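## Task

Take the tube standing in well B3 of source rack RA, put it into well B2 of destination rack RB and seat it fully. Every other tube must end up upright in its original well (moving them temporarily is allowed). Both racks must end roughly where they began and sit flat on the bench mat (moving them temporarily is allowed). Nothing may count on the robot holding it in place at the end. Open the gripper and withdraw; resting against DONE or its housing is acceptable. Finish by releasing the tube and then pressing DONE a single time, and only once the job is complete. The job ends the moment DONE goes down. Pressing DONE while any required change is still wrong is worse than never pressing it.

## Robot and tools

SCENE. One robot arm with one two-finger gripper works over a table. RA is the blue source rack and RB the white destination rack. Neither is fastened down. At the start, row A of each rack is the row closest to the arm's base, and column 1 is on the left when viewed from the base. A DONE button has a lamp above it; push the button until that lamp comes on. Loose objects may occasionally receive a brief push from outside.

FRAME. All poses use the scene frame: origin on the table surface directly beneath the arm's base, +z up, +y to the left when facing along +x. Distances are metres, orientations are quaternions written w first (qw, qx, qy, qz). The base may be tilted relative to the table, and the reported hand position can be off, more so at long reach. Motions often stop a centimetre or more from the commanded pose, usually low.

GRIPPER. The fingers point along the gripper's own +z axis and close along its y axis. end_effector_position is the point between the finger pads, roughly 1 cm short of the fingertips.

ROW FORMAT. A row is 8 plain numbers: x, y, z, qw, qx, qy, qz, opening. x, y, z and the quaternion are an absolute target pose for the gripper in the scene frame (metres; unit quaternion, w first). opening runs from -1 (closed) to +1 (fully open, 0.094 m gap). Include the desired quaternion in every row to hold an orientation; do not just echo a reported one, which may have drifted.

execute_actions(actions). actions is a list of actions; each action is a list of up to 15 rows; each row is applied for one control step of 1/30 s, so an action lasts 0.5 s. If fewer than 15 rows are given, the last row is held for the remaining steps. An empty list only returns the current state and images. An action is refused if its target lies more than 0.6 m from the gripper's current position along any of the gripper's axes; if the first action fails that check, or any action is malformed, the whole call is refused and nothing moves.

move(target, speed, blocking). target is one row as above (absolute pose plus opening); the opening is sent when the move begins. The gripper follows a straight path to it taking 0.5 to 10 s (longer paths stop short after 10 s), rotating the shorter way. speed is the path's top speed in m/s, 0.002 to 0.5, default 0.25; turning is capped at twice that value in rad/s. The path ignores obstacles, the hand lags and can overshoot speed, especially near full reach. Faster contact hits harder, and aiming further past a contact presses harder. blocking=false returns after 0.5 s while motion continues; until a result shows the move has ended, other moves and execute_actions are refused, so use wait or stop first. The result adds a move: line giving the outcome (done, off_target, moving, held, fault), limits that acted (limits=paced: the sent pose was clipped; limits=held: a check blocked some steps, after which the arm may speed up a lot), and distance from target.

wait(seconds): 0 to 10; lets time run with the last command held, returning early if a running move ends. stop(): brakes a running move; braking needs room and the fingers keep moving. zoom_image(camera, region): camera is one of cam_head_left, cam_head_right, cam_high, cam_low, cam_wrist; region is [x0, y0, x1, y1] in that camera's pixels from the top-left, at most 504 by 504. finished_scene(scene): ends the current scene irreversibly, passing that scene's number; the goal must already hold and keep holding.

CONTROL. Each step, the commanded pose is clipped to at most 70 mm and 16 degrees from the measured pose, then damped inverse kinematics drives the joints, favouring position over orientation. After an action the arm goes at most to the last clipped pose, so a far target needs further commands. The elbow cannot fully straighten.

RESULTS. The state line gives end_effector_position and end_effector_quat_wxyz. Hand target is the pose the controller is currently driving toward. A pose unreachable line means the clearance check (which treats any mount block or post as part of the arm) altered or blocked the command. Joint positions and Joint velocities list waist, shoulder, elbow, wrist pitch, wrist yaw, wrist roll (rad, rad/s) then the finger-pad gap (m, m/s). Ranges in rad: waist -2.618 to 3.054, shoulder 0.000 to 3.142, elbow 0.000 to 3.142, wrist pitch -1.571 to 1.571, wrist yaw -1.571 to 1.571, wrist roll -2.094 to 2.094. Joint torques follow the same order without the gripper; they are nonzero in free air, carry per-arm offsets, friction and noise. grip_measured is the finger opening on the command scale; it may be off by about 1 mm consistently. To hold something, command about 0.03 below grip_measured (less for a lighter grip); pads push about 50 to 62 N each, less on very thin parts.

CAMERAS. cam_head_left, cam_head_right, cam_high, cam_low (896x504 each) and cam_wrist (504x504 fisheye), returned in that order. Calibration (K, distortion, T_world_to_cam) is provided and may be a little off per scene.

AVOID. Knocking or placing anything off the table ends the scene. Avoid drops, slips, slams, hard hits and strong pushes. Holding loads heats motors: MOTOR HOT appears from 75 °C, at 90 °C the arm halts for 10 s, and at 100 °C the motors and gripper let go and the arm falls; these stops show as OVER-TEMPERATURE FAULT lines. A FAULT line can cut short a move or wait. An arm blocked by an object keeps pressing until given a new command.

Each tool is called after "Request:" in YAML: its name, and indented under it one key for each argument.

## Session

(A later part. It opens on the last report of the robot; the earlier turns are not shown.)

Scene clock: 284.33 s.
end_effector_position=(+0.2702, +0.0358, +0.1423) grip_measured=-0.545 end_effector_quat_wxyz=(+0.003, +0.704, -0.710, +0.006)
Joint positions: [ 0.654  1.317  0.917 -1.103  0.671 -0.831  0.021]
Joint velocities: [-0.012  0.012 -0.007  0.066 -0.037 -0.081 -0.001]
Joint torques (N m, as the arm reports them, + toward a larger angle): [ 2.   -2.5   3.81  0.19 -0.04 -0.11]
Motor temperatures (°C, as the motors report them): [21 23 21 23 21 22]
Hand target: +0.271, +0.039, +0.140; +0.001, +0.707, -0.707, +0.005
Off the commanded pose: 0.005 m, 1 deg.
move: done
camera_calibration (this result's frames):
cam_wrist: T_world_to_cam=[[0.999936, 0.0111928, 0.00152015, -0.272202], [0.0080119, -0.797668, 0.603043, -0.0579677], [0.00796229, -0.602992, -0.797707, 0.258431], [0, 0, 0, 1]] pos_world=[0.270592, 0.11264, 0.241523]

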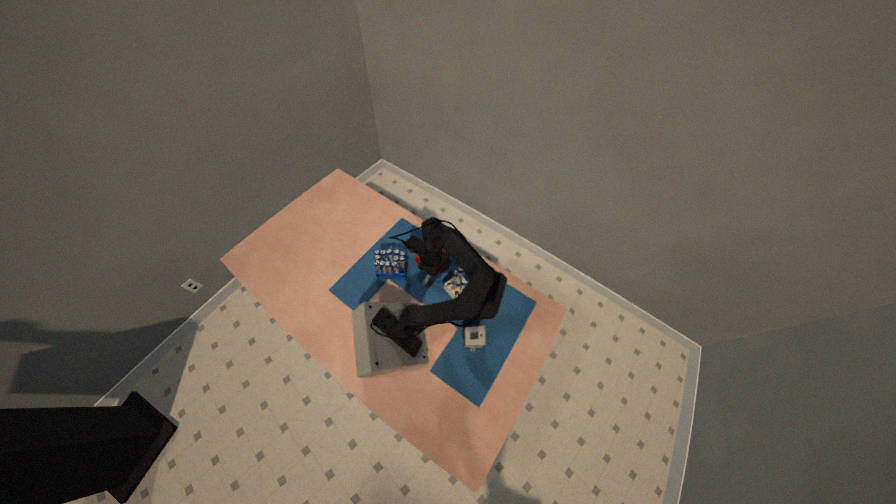

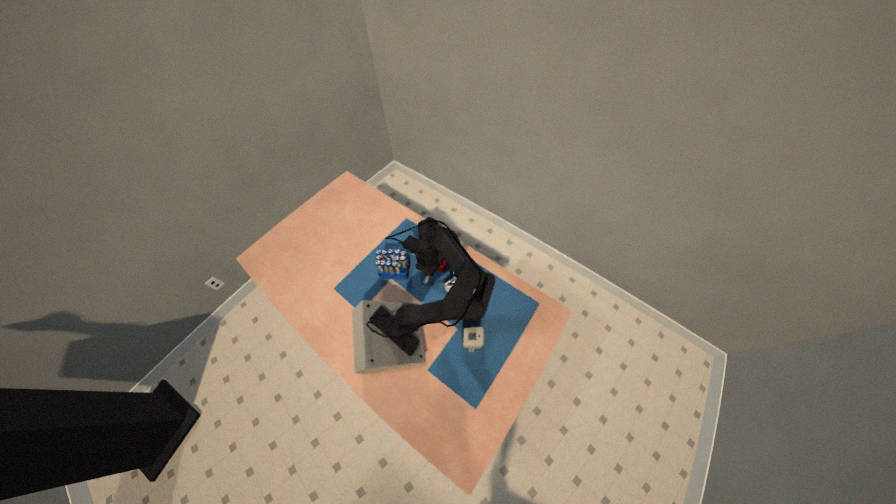

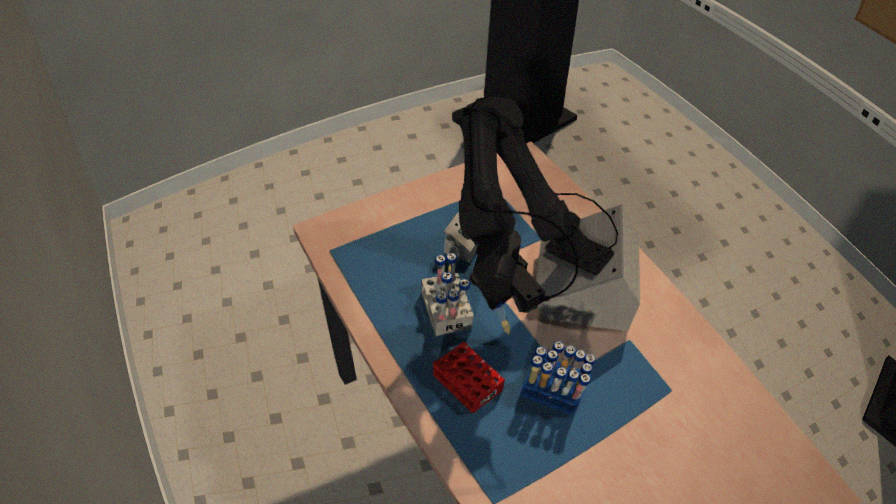

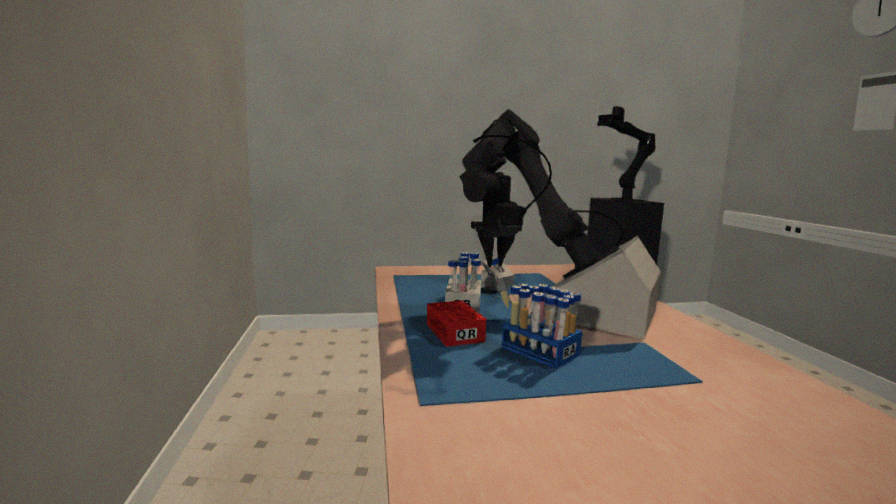

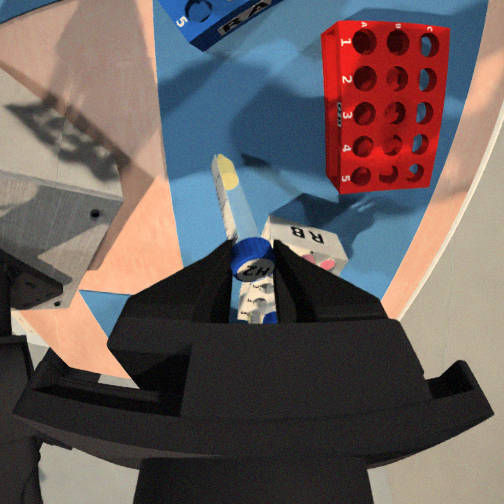

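Request:
move:
  target: [0.27,0.04,0.107,0,0.707,-0.707,0,-0.58]
  speed: 0.02

Request:
move:
  target: [0.240,0.066,0.117,0,0.707,-0.707,0,-0.555]
  speed: 0.015

Request:
move:
  target: [0.240,0.066,0.15,0,0.707,-0.707,0,-0.6]
  speed: 0.03

Scene clock: 294.73 s.
end_effector_position=(+0.2718, +0.0351, +0.1101) grip_measured=-0.545 end_effector_quat_wxyz=(+0.002, +0.703, -0.711, +0.008)
Joint positions: [ 0.557  1.33   0.824 -0.918  0.665 -0.952  0.021]
Joint velocities: [ 0.007 -0.002 -0.002  0.037 -0.022 -0.022 -0.   ]
Joint torques (N m, as the arm reports them, + toward a larger angle): [ 2.   -2.87  3.42  0.23 -0.18 -0.11]
Motor temperatures (°C, as the motors report them): [21 23 21 23 21 22]
Hand target: +0.270, +0.039, +0.107; +0.001, +0.707, -0.707, +0.001
Off the commanded pose: 0.006 m, 1 deg.
move: done
camera_calibration (this result's frames):
cam_wrist: T_world_to_cam=[[0.999952, 0.0081116, 0.00545697, -0.274062], [0.00315833, -0.796287, 0.60491, -0.0380526], [0.00925211, -0.604864, -0.796275, 0.231848], [0, 0, 0, 1]] pos_world=[0.272024, 0.112159, 0.209129]

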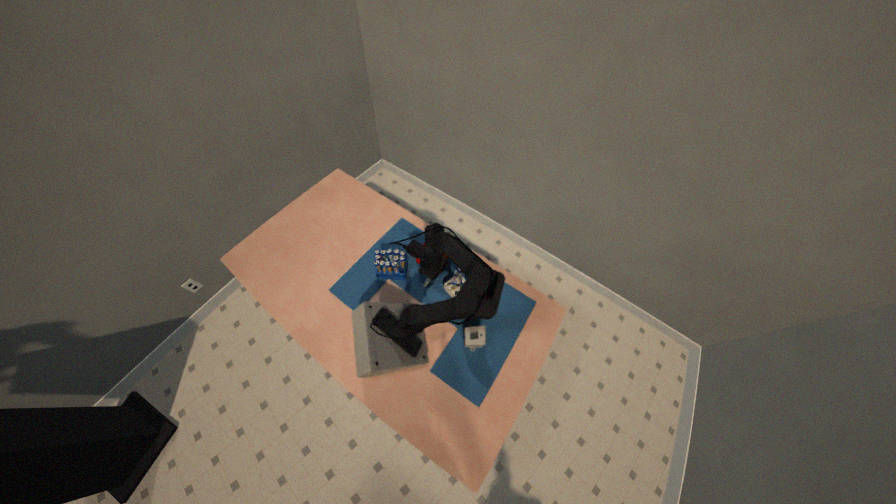

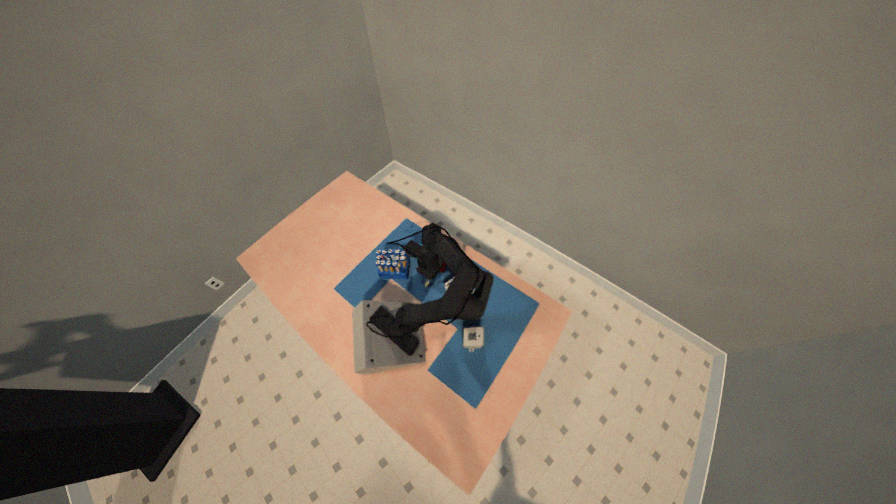

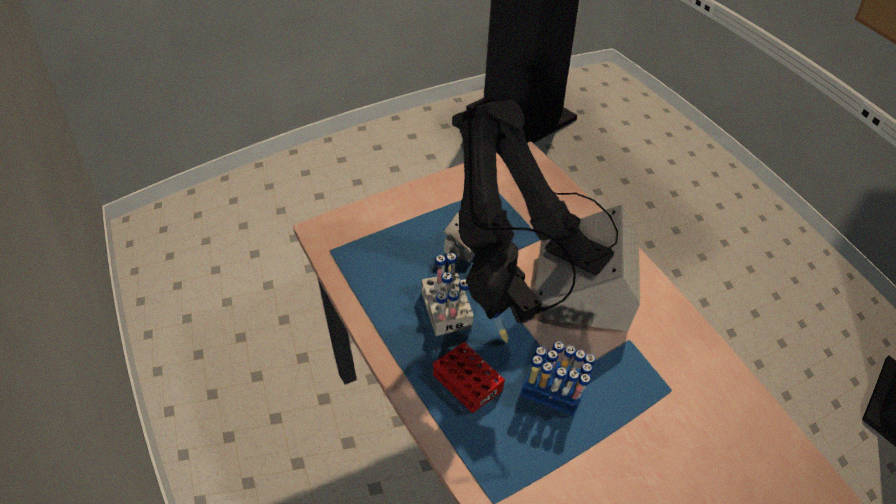

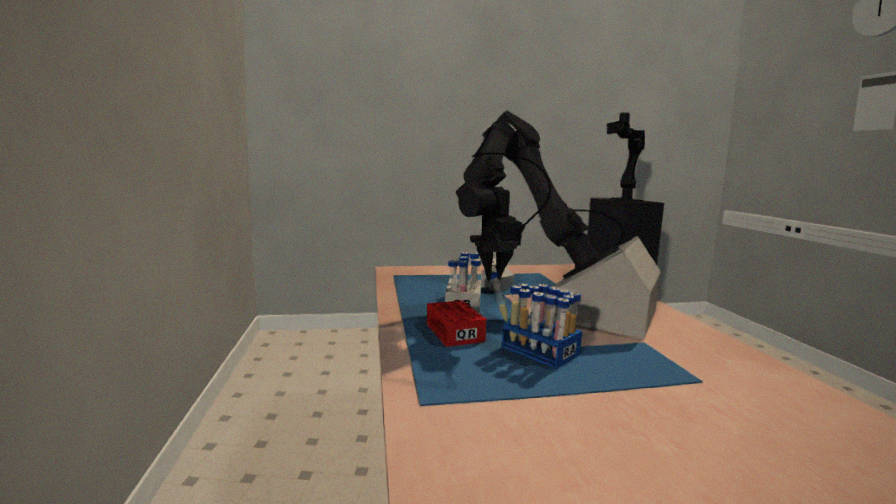

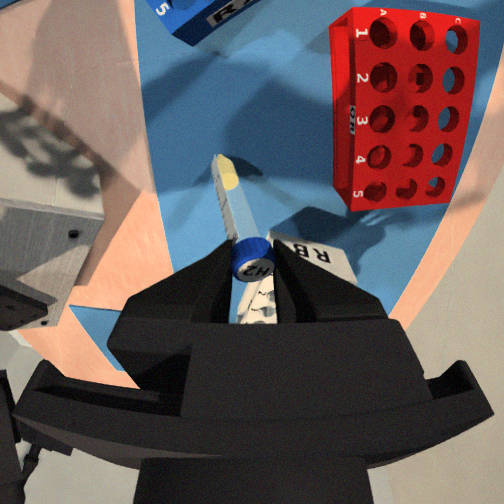

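Scene clock: 297.93 s.
end_effector_position=(+0.2476, +0.0635, +0.1168) grip_measured=-0.539 end_effector_quat_wxyz=(-0.006, +0.700, -0.715, +0.004)
Joint positions: [ 0.711  1.376  0.793 -0.943  0.67  -0.758  0.022]
Joint velocities: [ 0.022 -0.002 -0.022 -0.007 -0.022  0.022  0.   ]
Joint torques (N m, as the arm reports them, + toward a larger angle): [ 4.12 -2.21  3.58 -0.02 -0.16  0.15]
Motor temperatures (°C, as the motors report them): [21 23 21 23 21 22]
Hand target: +0.240, +0.068, +0.117; -0.001, +0.707, -0.707, -0.002
Off the commanded pose: 0.008 m, 1 deg.
move: done
camera_calibration (this result's frames):
cam_wrist: T_world_to_cam=[[0.999944, -0.00256082, 0.0102961, -0.249988], [-0.00815191, -0.806557, 0.591101, -0.0143647], [0.00679066, -0.591151, -0.806532, 0.255524], [0, 0, 0, 1]] pos_world=[0.248122, 0.138827, 0.217153]

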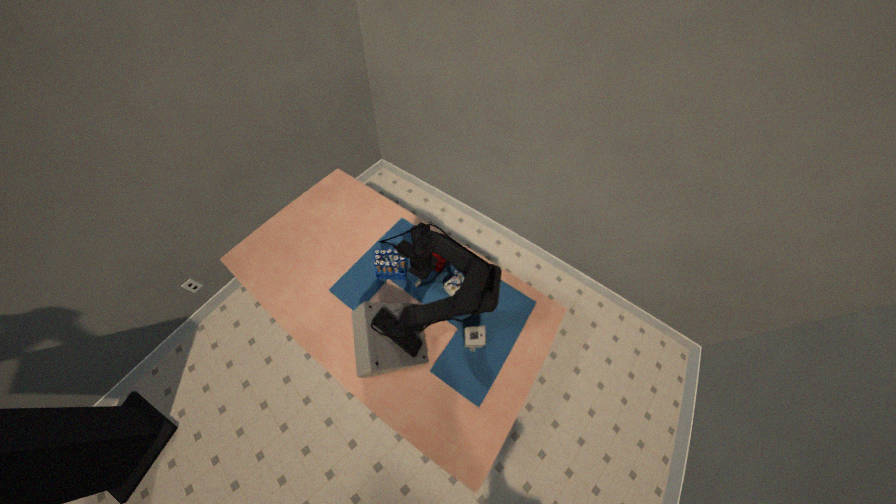

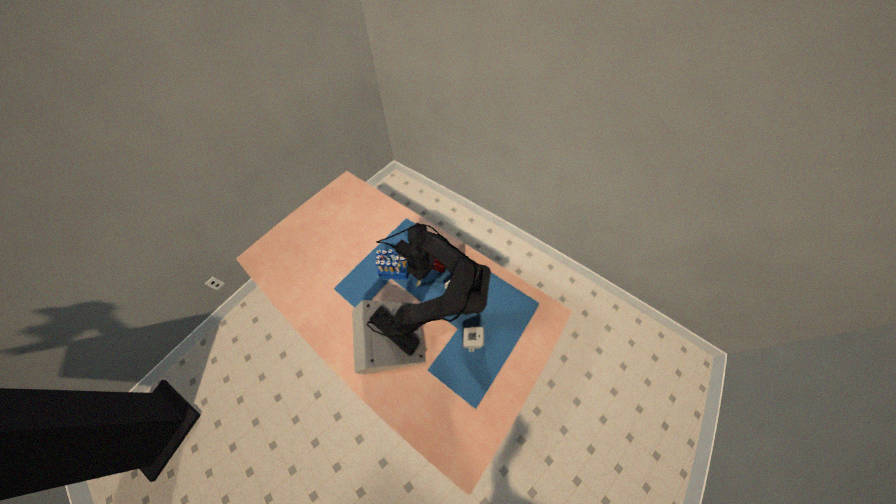

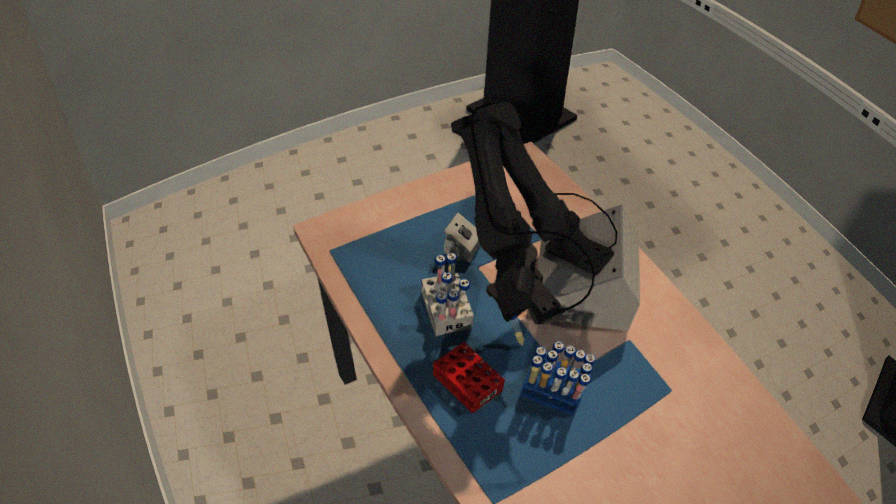

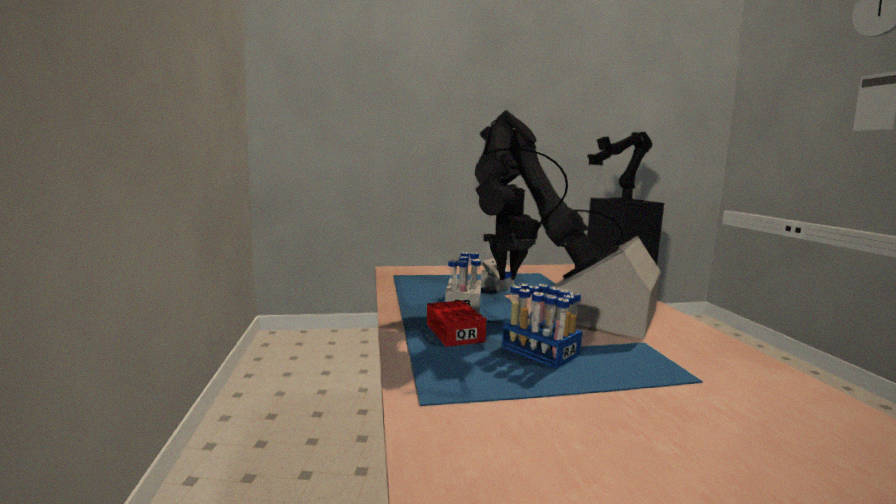

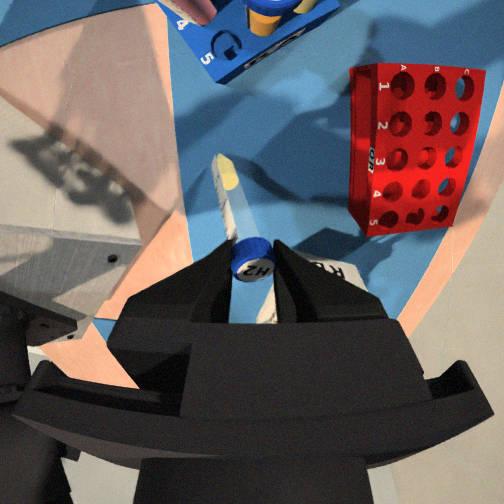

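Scene clock: 299.50 s.
end_effector_position=(+0.2358, +0.0598, +0.1411) grip_measured=-0.539 end_effector_quat_wxyz=(+0.012, +0.709, -0.705, +0.005)
Joint positions: [ 0.808  1.376  0.855 -1.128  0.668 -0.633  0.022]
Joint velocities: [ 0.002 -0.012 -0.012 -0.022  0.022 -0.037 -0.   ]
Joint torques (N m, as the arm reports them, + toward a larger angle): [ 4.1  -2.86  5.94 -0.02 -0.16  0.08]
Motor temperatures (°C, as the motors report them): [21 23 21 23 21 22]
Hand target: +0.239, +0.067, +0.150; -0.001, +0.707, -0.707, -0.002
Off the commanded pose: 0.012 m, 2 deg.
move: off_target
camera_calibration (this result's frames):
cam_wrist: T_world_to_cam=[[0.999604, 0.0245067, -0.0138391, -0.236562], [0.0278457, -0.78974, 0.612809, -0.0443289], [0.00408864, -0.612952, -0.79011, 0.272647], [0, 0, 0, 1]] pos_world=[0.236587, 0.137908, 0.239312]

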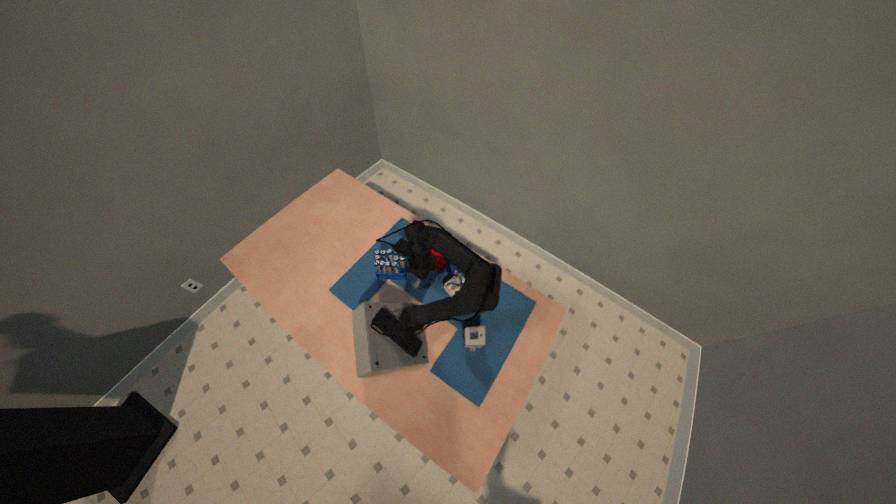

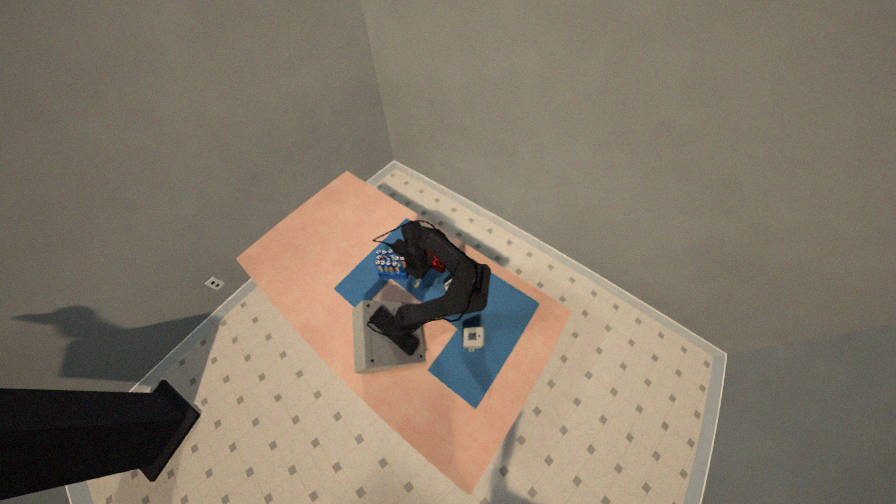

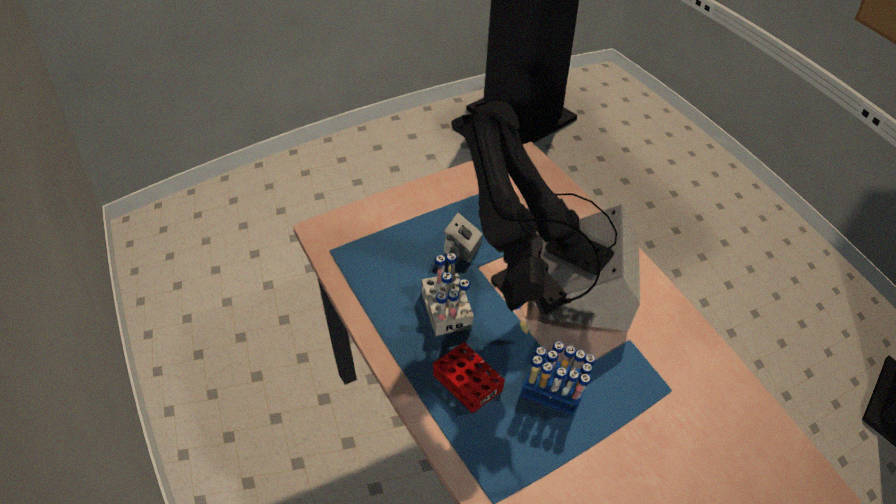

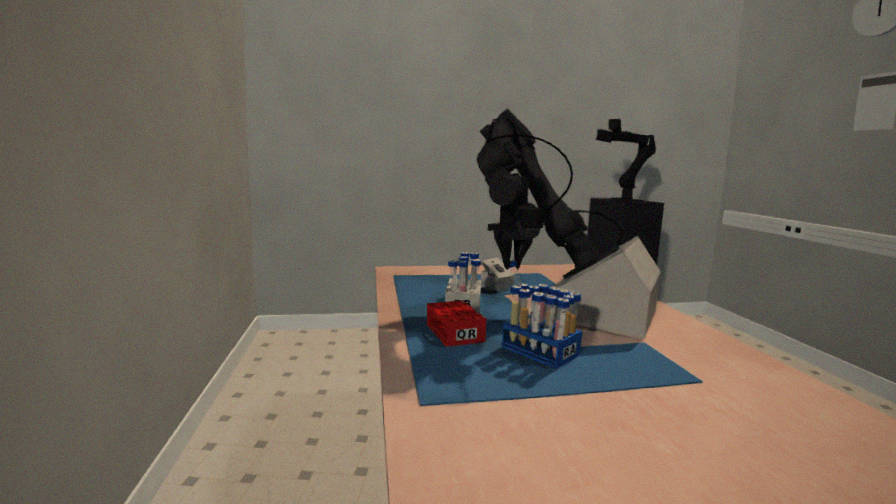

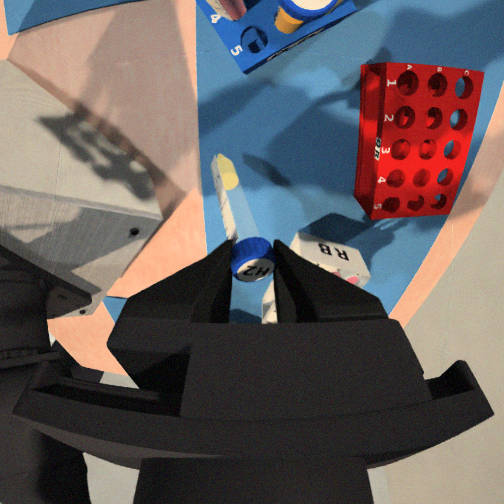

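Request:
move:
  target: [0.27,0.02,0.27,-0.006,0.696,-0.696,0.173,-0.6]
  speed: 0.08

Request:
move:
  target: [0.319,-0.058,0.26,-0.006,0.696,-0.696,0.173,-0.6]
  speed: 0.06

Request:
move:
  target: [0.319,-0.058,0.175,-0.006,0.696,-0.696,0.173,-0.6]
  speed: 0.04

Request:
zoom_image:
  camera: "cam_low"
  region: [410,200,530,320]

Request:
zoom_image:
  camera: "cam_high"
  region: [400,240,500,340]

Scene clock: 312.53 s.
end_effector_position=(+0.2654, +0.0205, +0.2594) grip_measured=-0.539 end_effector_quat_wxyz=(-0.145, +0.719, -0.677, +0.062)
Joint positions: [ 1.144  1.128  1.1   -1.551  0.839 -0.484  0.022]
Joint velocities: [ 0.007  0.002 -0.007 -0.007  0.037 -0.007 -0.   ]
Joint torques (N m, as the arm reports them, + toward a larger angle): [ 2.77 -1.26  5.85  0.39  0.17 -0.05]
Motor temperatures (°C, as the motors report them): [21 23 21 23 21 22]
Hand target: +0.269, +0.020, +0.270; -0.168, +0.714, -0.677, +0.055
Off the commanded pose: 0.012 m, 21 deg; orientation clipped at the last step of the last action.
joint sent to its limit — the command would take joint 4 (wrist pitch) past its lower limit, so that joint was sent only as far as its limit.
move: off_target; limits=paced
camera_calibration (this result's frames):
cam_wrist: T_world_to_cam=[[0.954831, 0.0601678, 0.290994, -0.331458], [-0.0923121, -0.87077, 0.482947, -0.0814639], [0.282447, -0.487995, -0.825884, 0.274713], [0, 0, 0, 1]] pos_world=[0.231374, 0.0830657, 0.362676]

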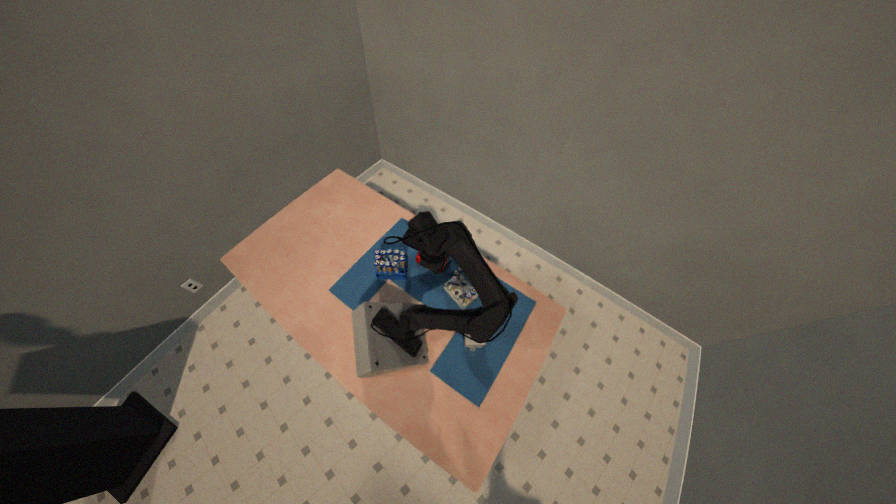

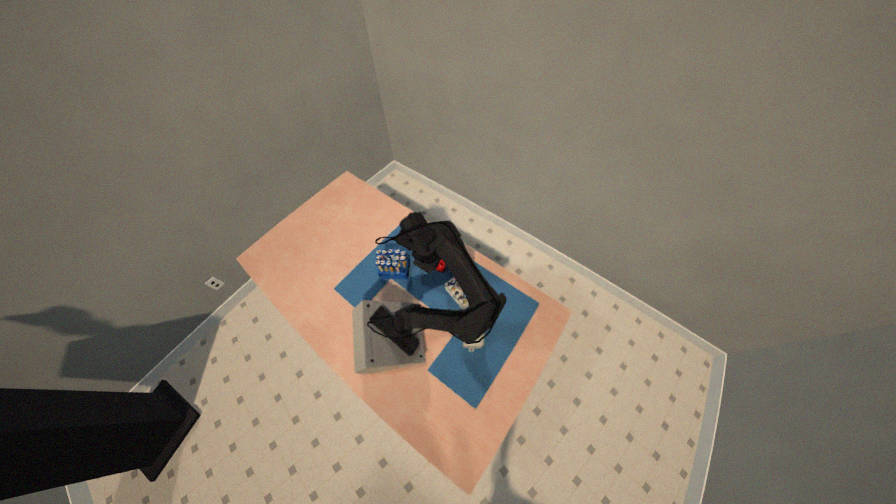

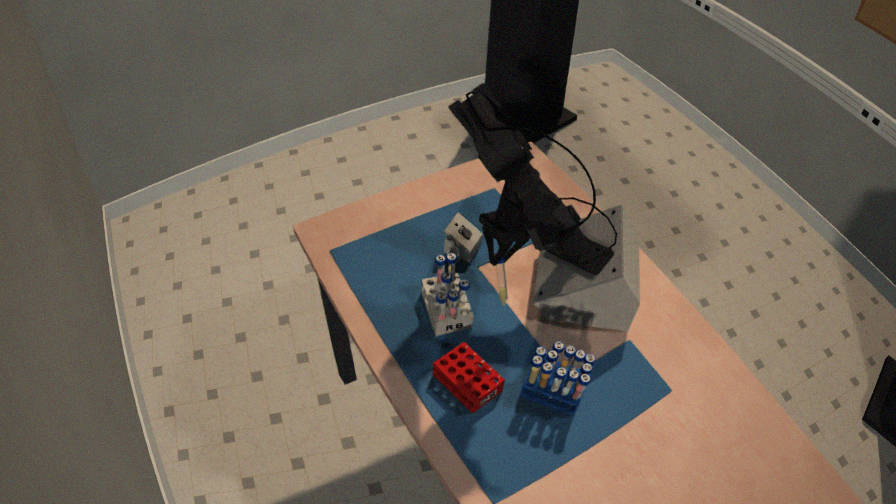

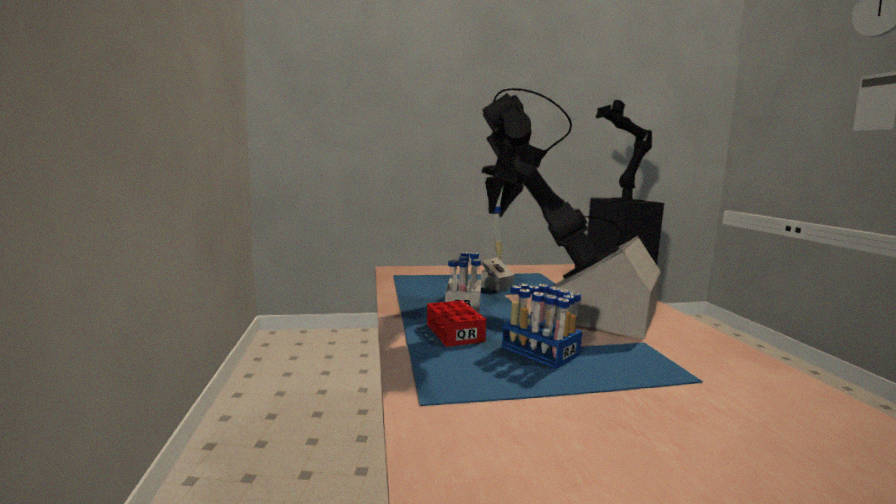

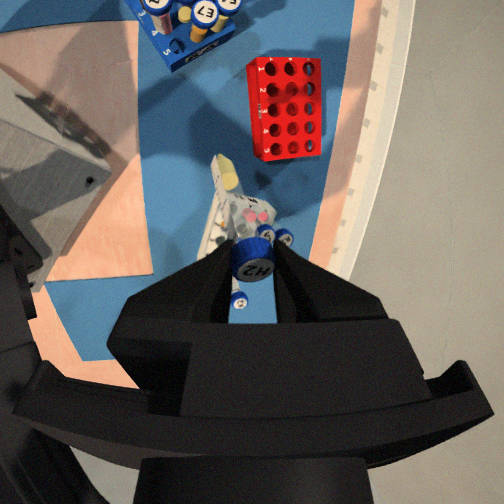

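Scene clock: 315.83 s.
end_effector_position=(+0.3135, -0.0546, +0.2508) grip_measured=-0.539 end_effector_quat_wxyz=(-0.066, +0.716, -0.677, +0.157)
Joint positions: [ 0.821  1.096  1.184 -1.552  0.986 -0.807  0.022]
Joint velocities: [ 0.007 -0.002 -0.022  0.007  0.007 -0.007  0.   ]
Joint torques (N m, as the arm reports them, + toward a larger angle): [ 1.   -2.16  5.99  0.22  0.21 -0.09]
Motor temperatures (°C, as the motors report them): [21 23 21 23 21 22]
Hand target: +0.319, -0.061, +0.259; -0.080, +0.704, -0.687, +0.160
Off the commanded pose: 0.011 m, 8 deg.
joint sent to its limit — the command would take joint 4 (wrist pitch) past its lower limit, so that joint was sent only as far as its limit.
move: off_target
camera_calibration (this result's frames):
cam_wrist: T_world_to_cam=[[0.948882, 0.0916644, 0.302028, -0.369613], [-0.144143, -0.72544, 0.673023, -0.161767], [0.280796, -0.682154, -0.675144, 0.169491], [0, 0, 0, 1]] pos_world=[0.27981, 0.0321471, 0.334937]

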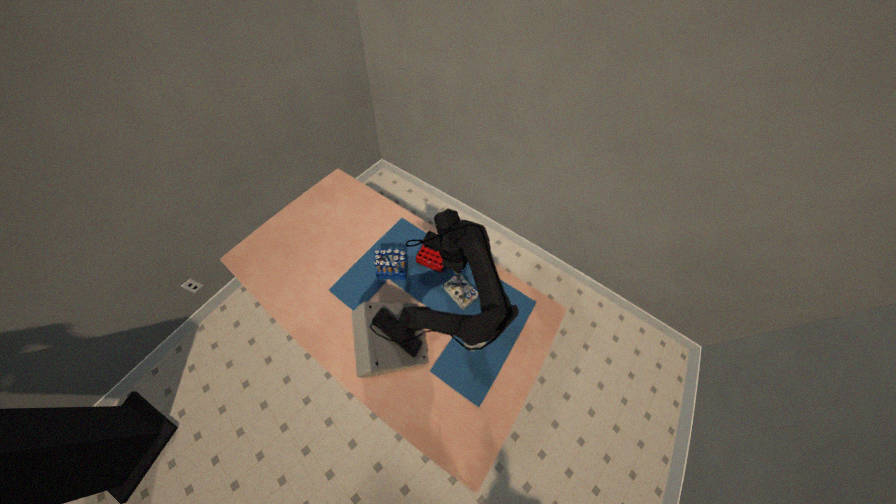

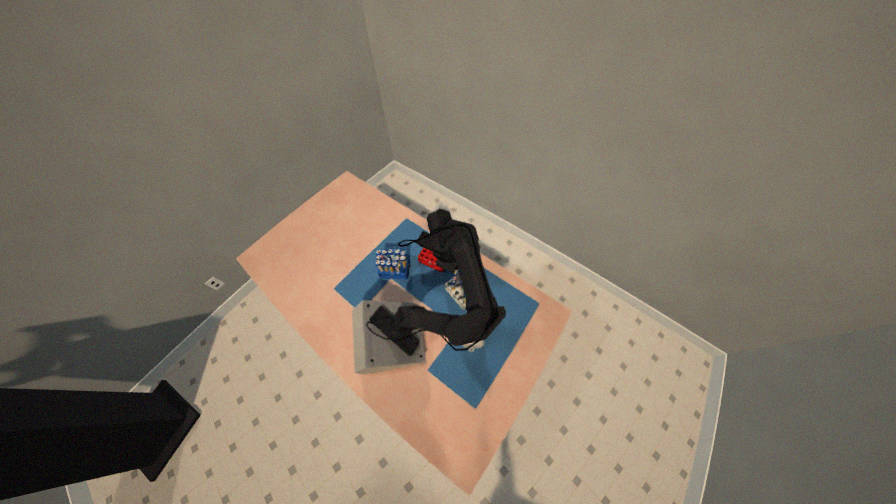

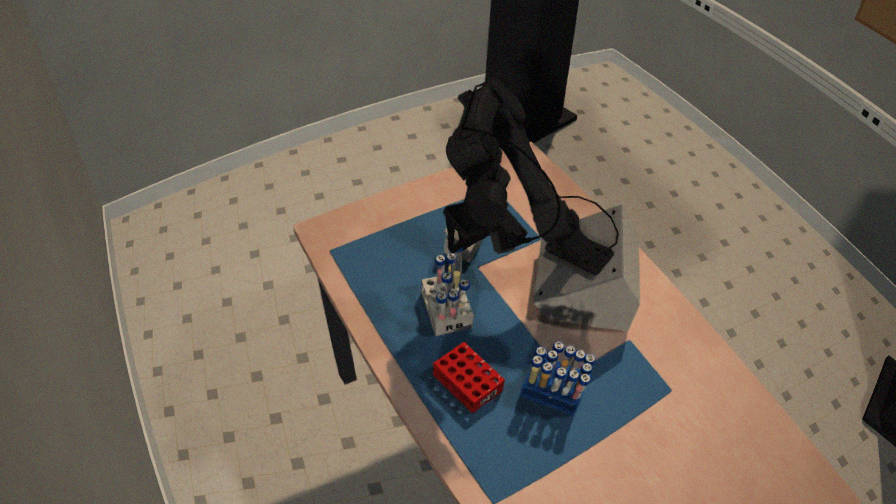

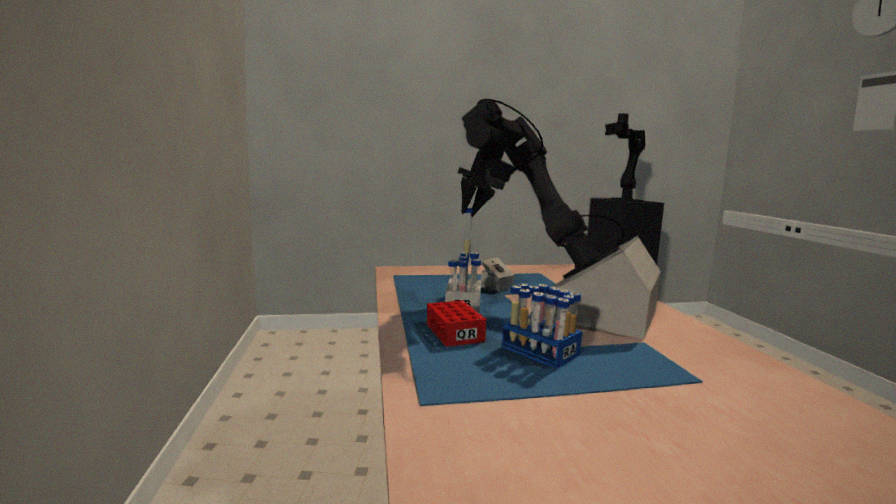

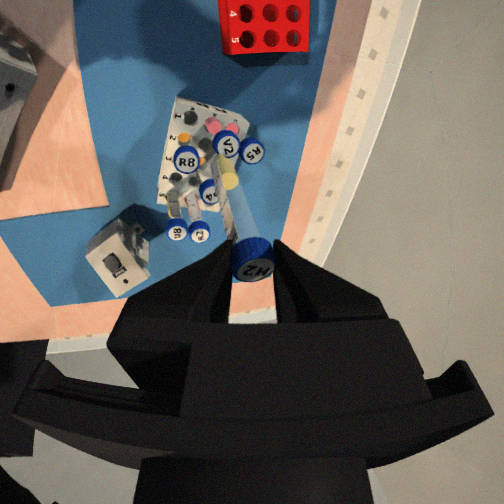

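Scene clock: 318.17 s.
end_effector_position=(+0.3175, -0.0603, +0.1766) grip_measured=-0.539 end_effector_quat_wxyz=(-0.002, +0.698, -0.695, +0.176)
Joint positions: [ 0.535  1.096  0.937 -1.111  0.986 -1.096  0.022]
Joint velocities: [-0.002 -0.007  0.007  0.066 -0.022  0.051 -0.001]
Joint torques (N m, as the arm reports them, + toward a larger angle): [ 1.19 -2.68  3.97  0.37  0.21 -0.07]
Motor temperatures (°C, as the motors report them): [21 23 21 23 21 22]
Hand target: +0.319, -0.060, +0.176; -0.004, +0.696, -0.696, +0.178
Off the commanded pose: 0.003 m, 1 deg.
move: done
camera_calibration (this result's frames):
cam_wrist: T_world_to_cam=[[0.969572, 0.0521797, 0.23918, -0.348342], [-0.152221, -0.636673, 0.75596, -0.122082], [0.191725, -0.769366, -0.609358, 0.125828], [0, 0, 0, 1]] pos_world=[0.295035, 0.0372577, 0.25228]

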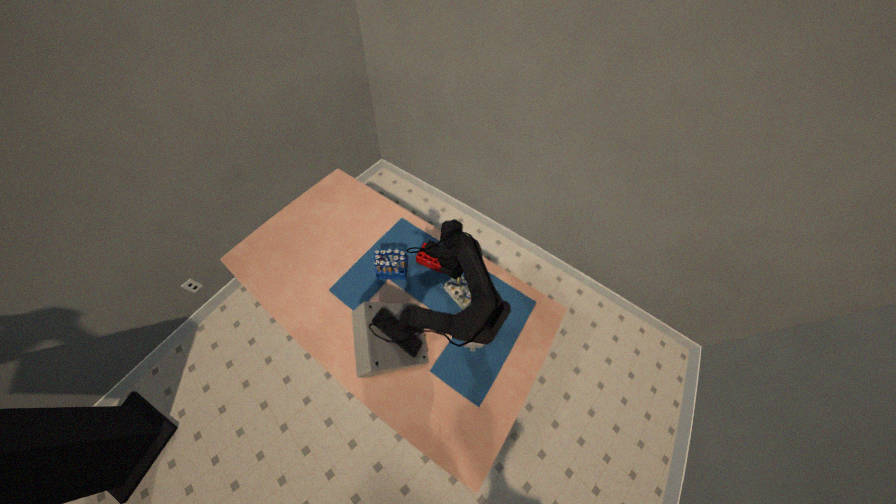

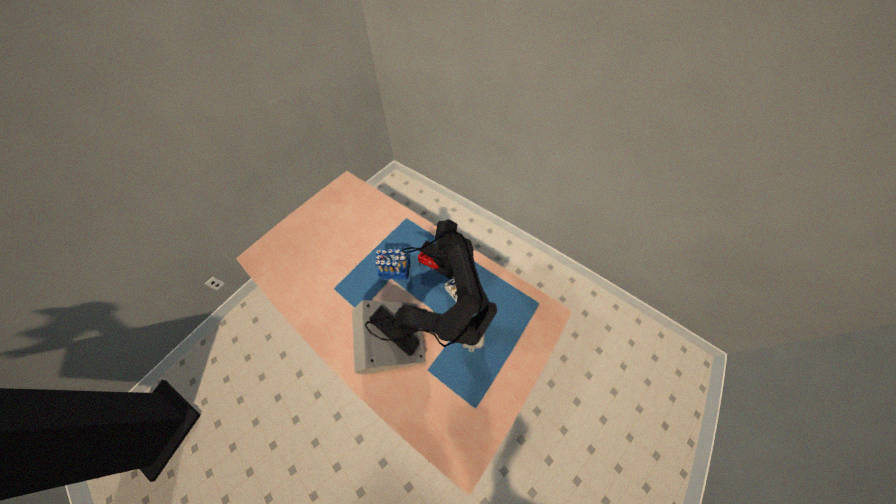

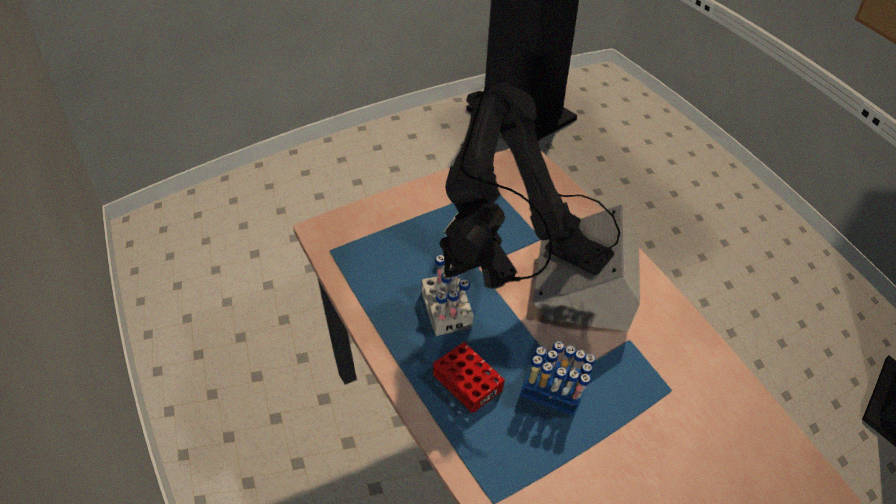

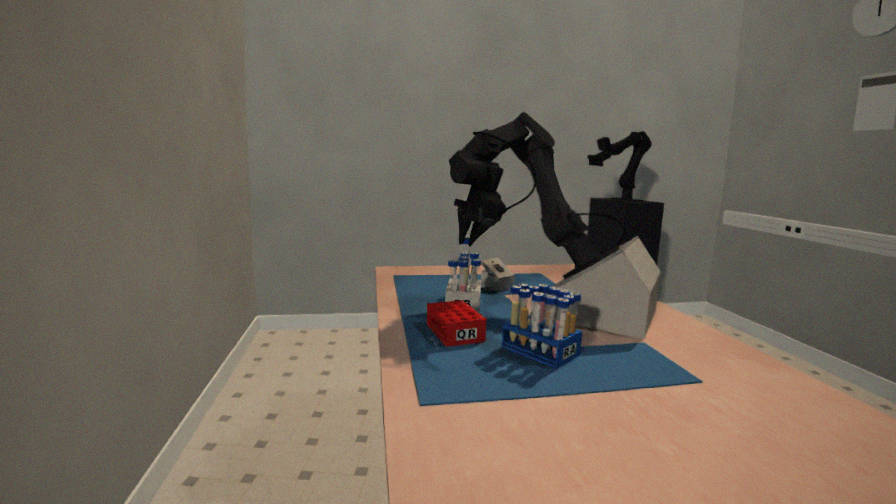

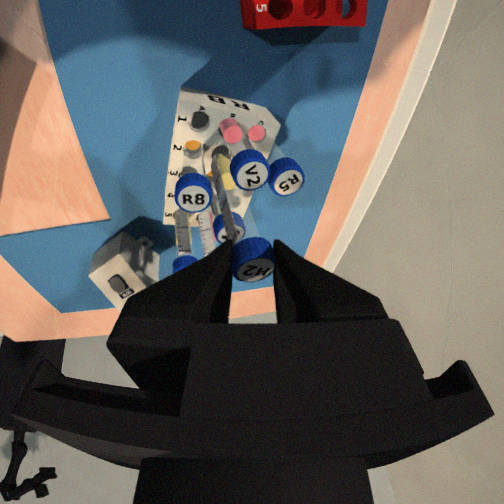

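Region (410, 200, 530, 320) of cam_low's 896x504 image, scaled by 4.200, with more detail than that image has.

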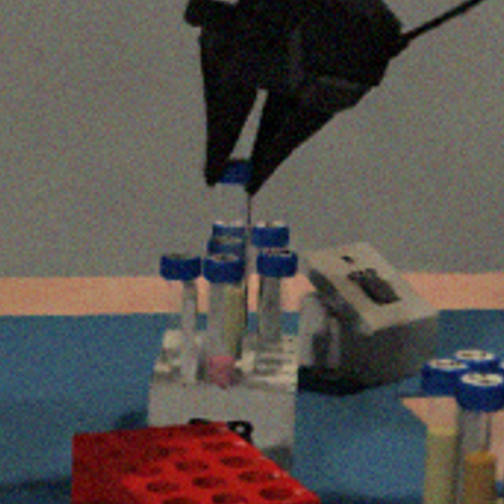

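Region (400, 240, 500, 340) of cam_high's 896x504 image, scaled by 5.040, with more detail than that image has.

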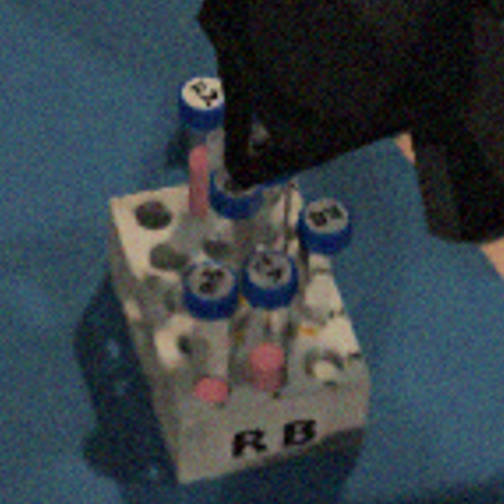

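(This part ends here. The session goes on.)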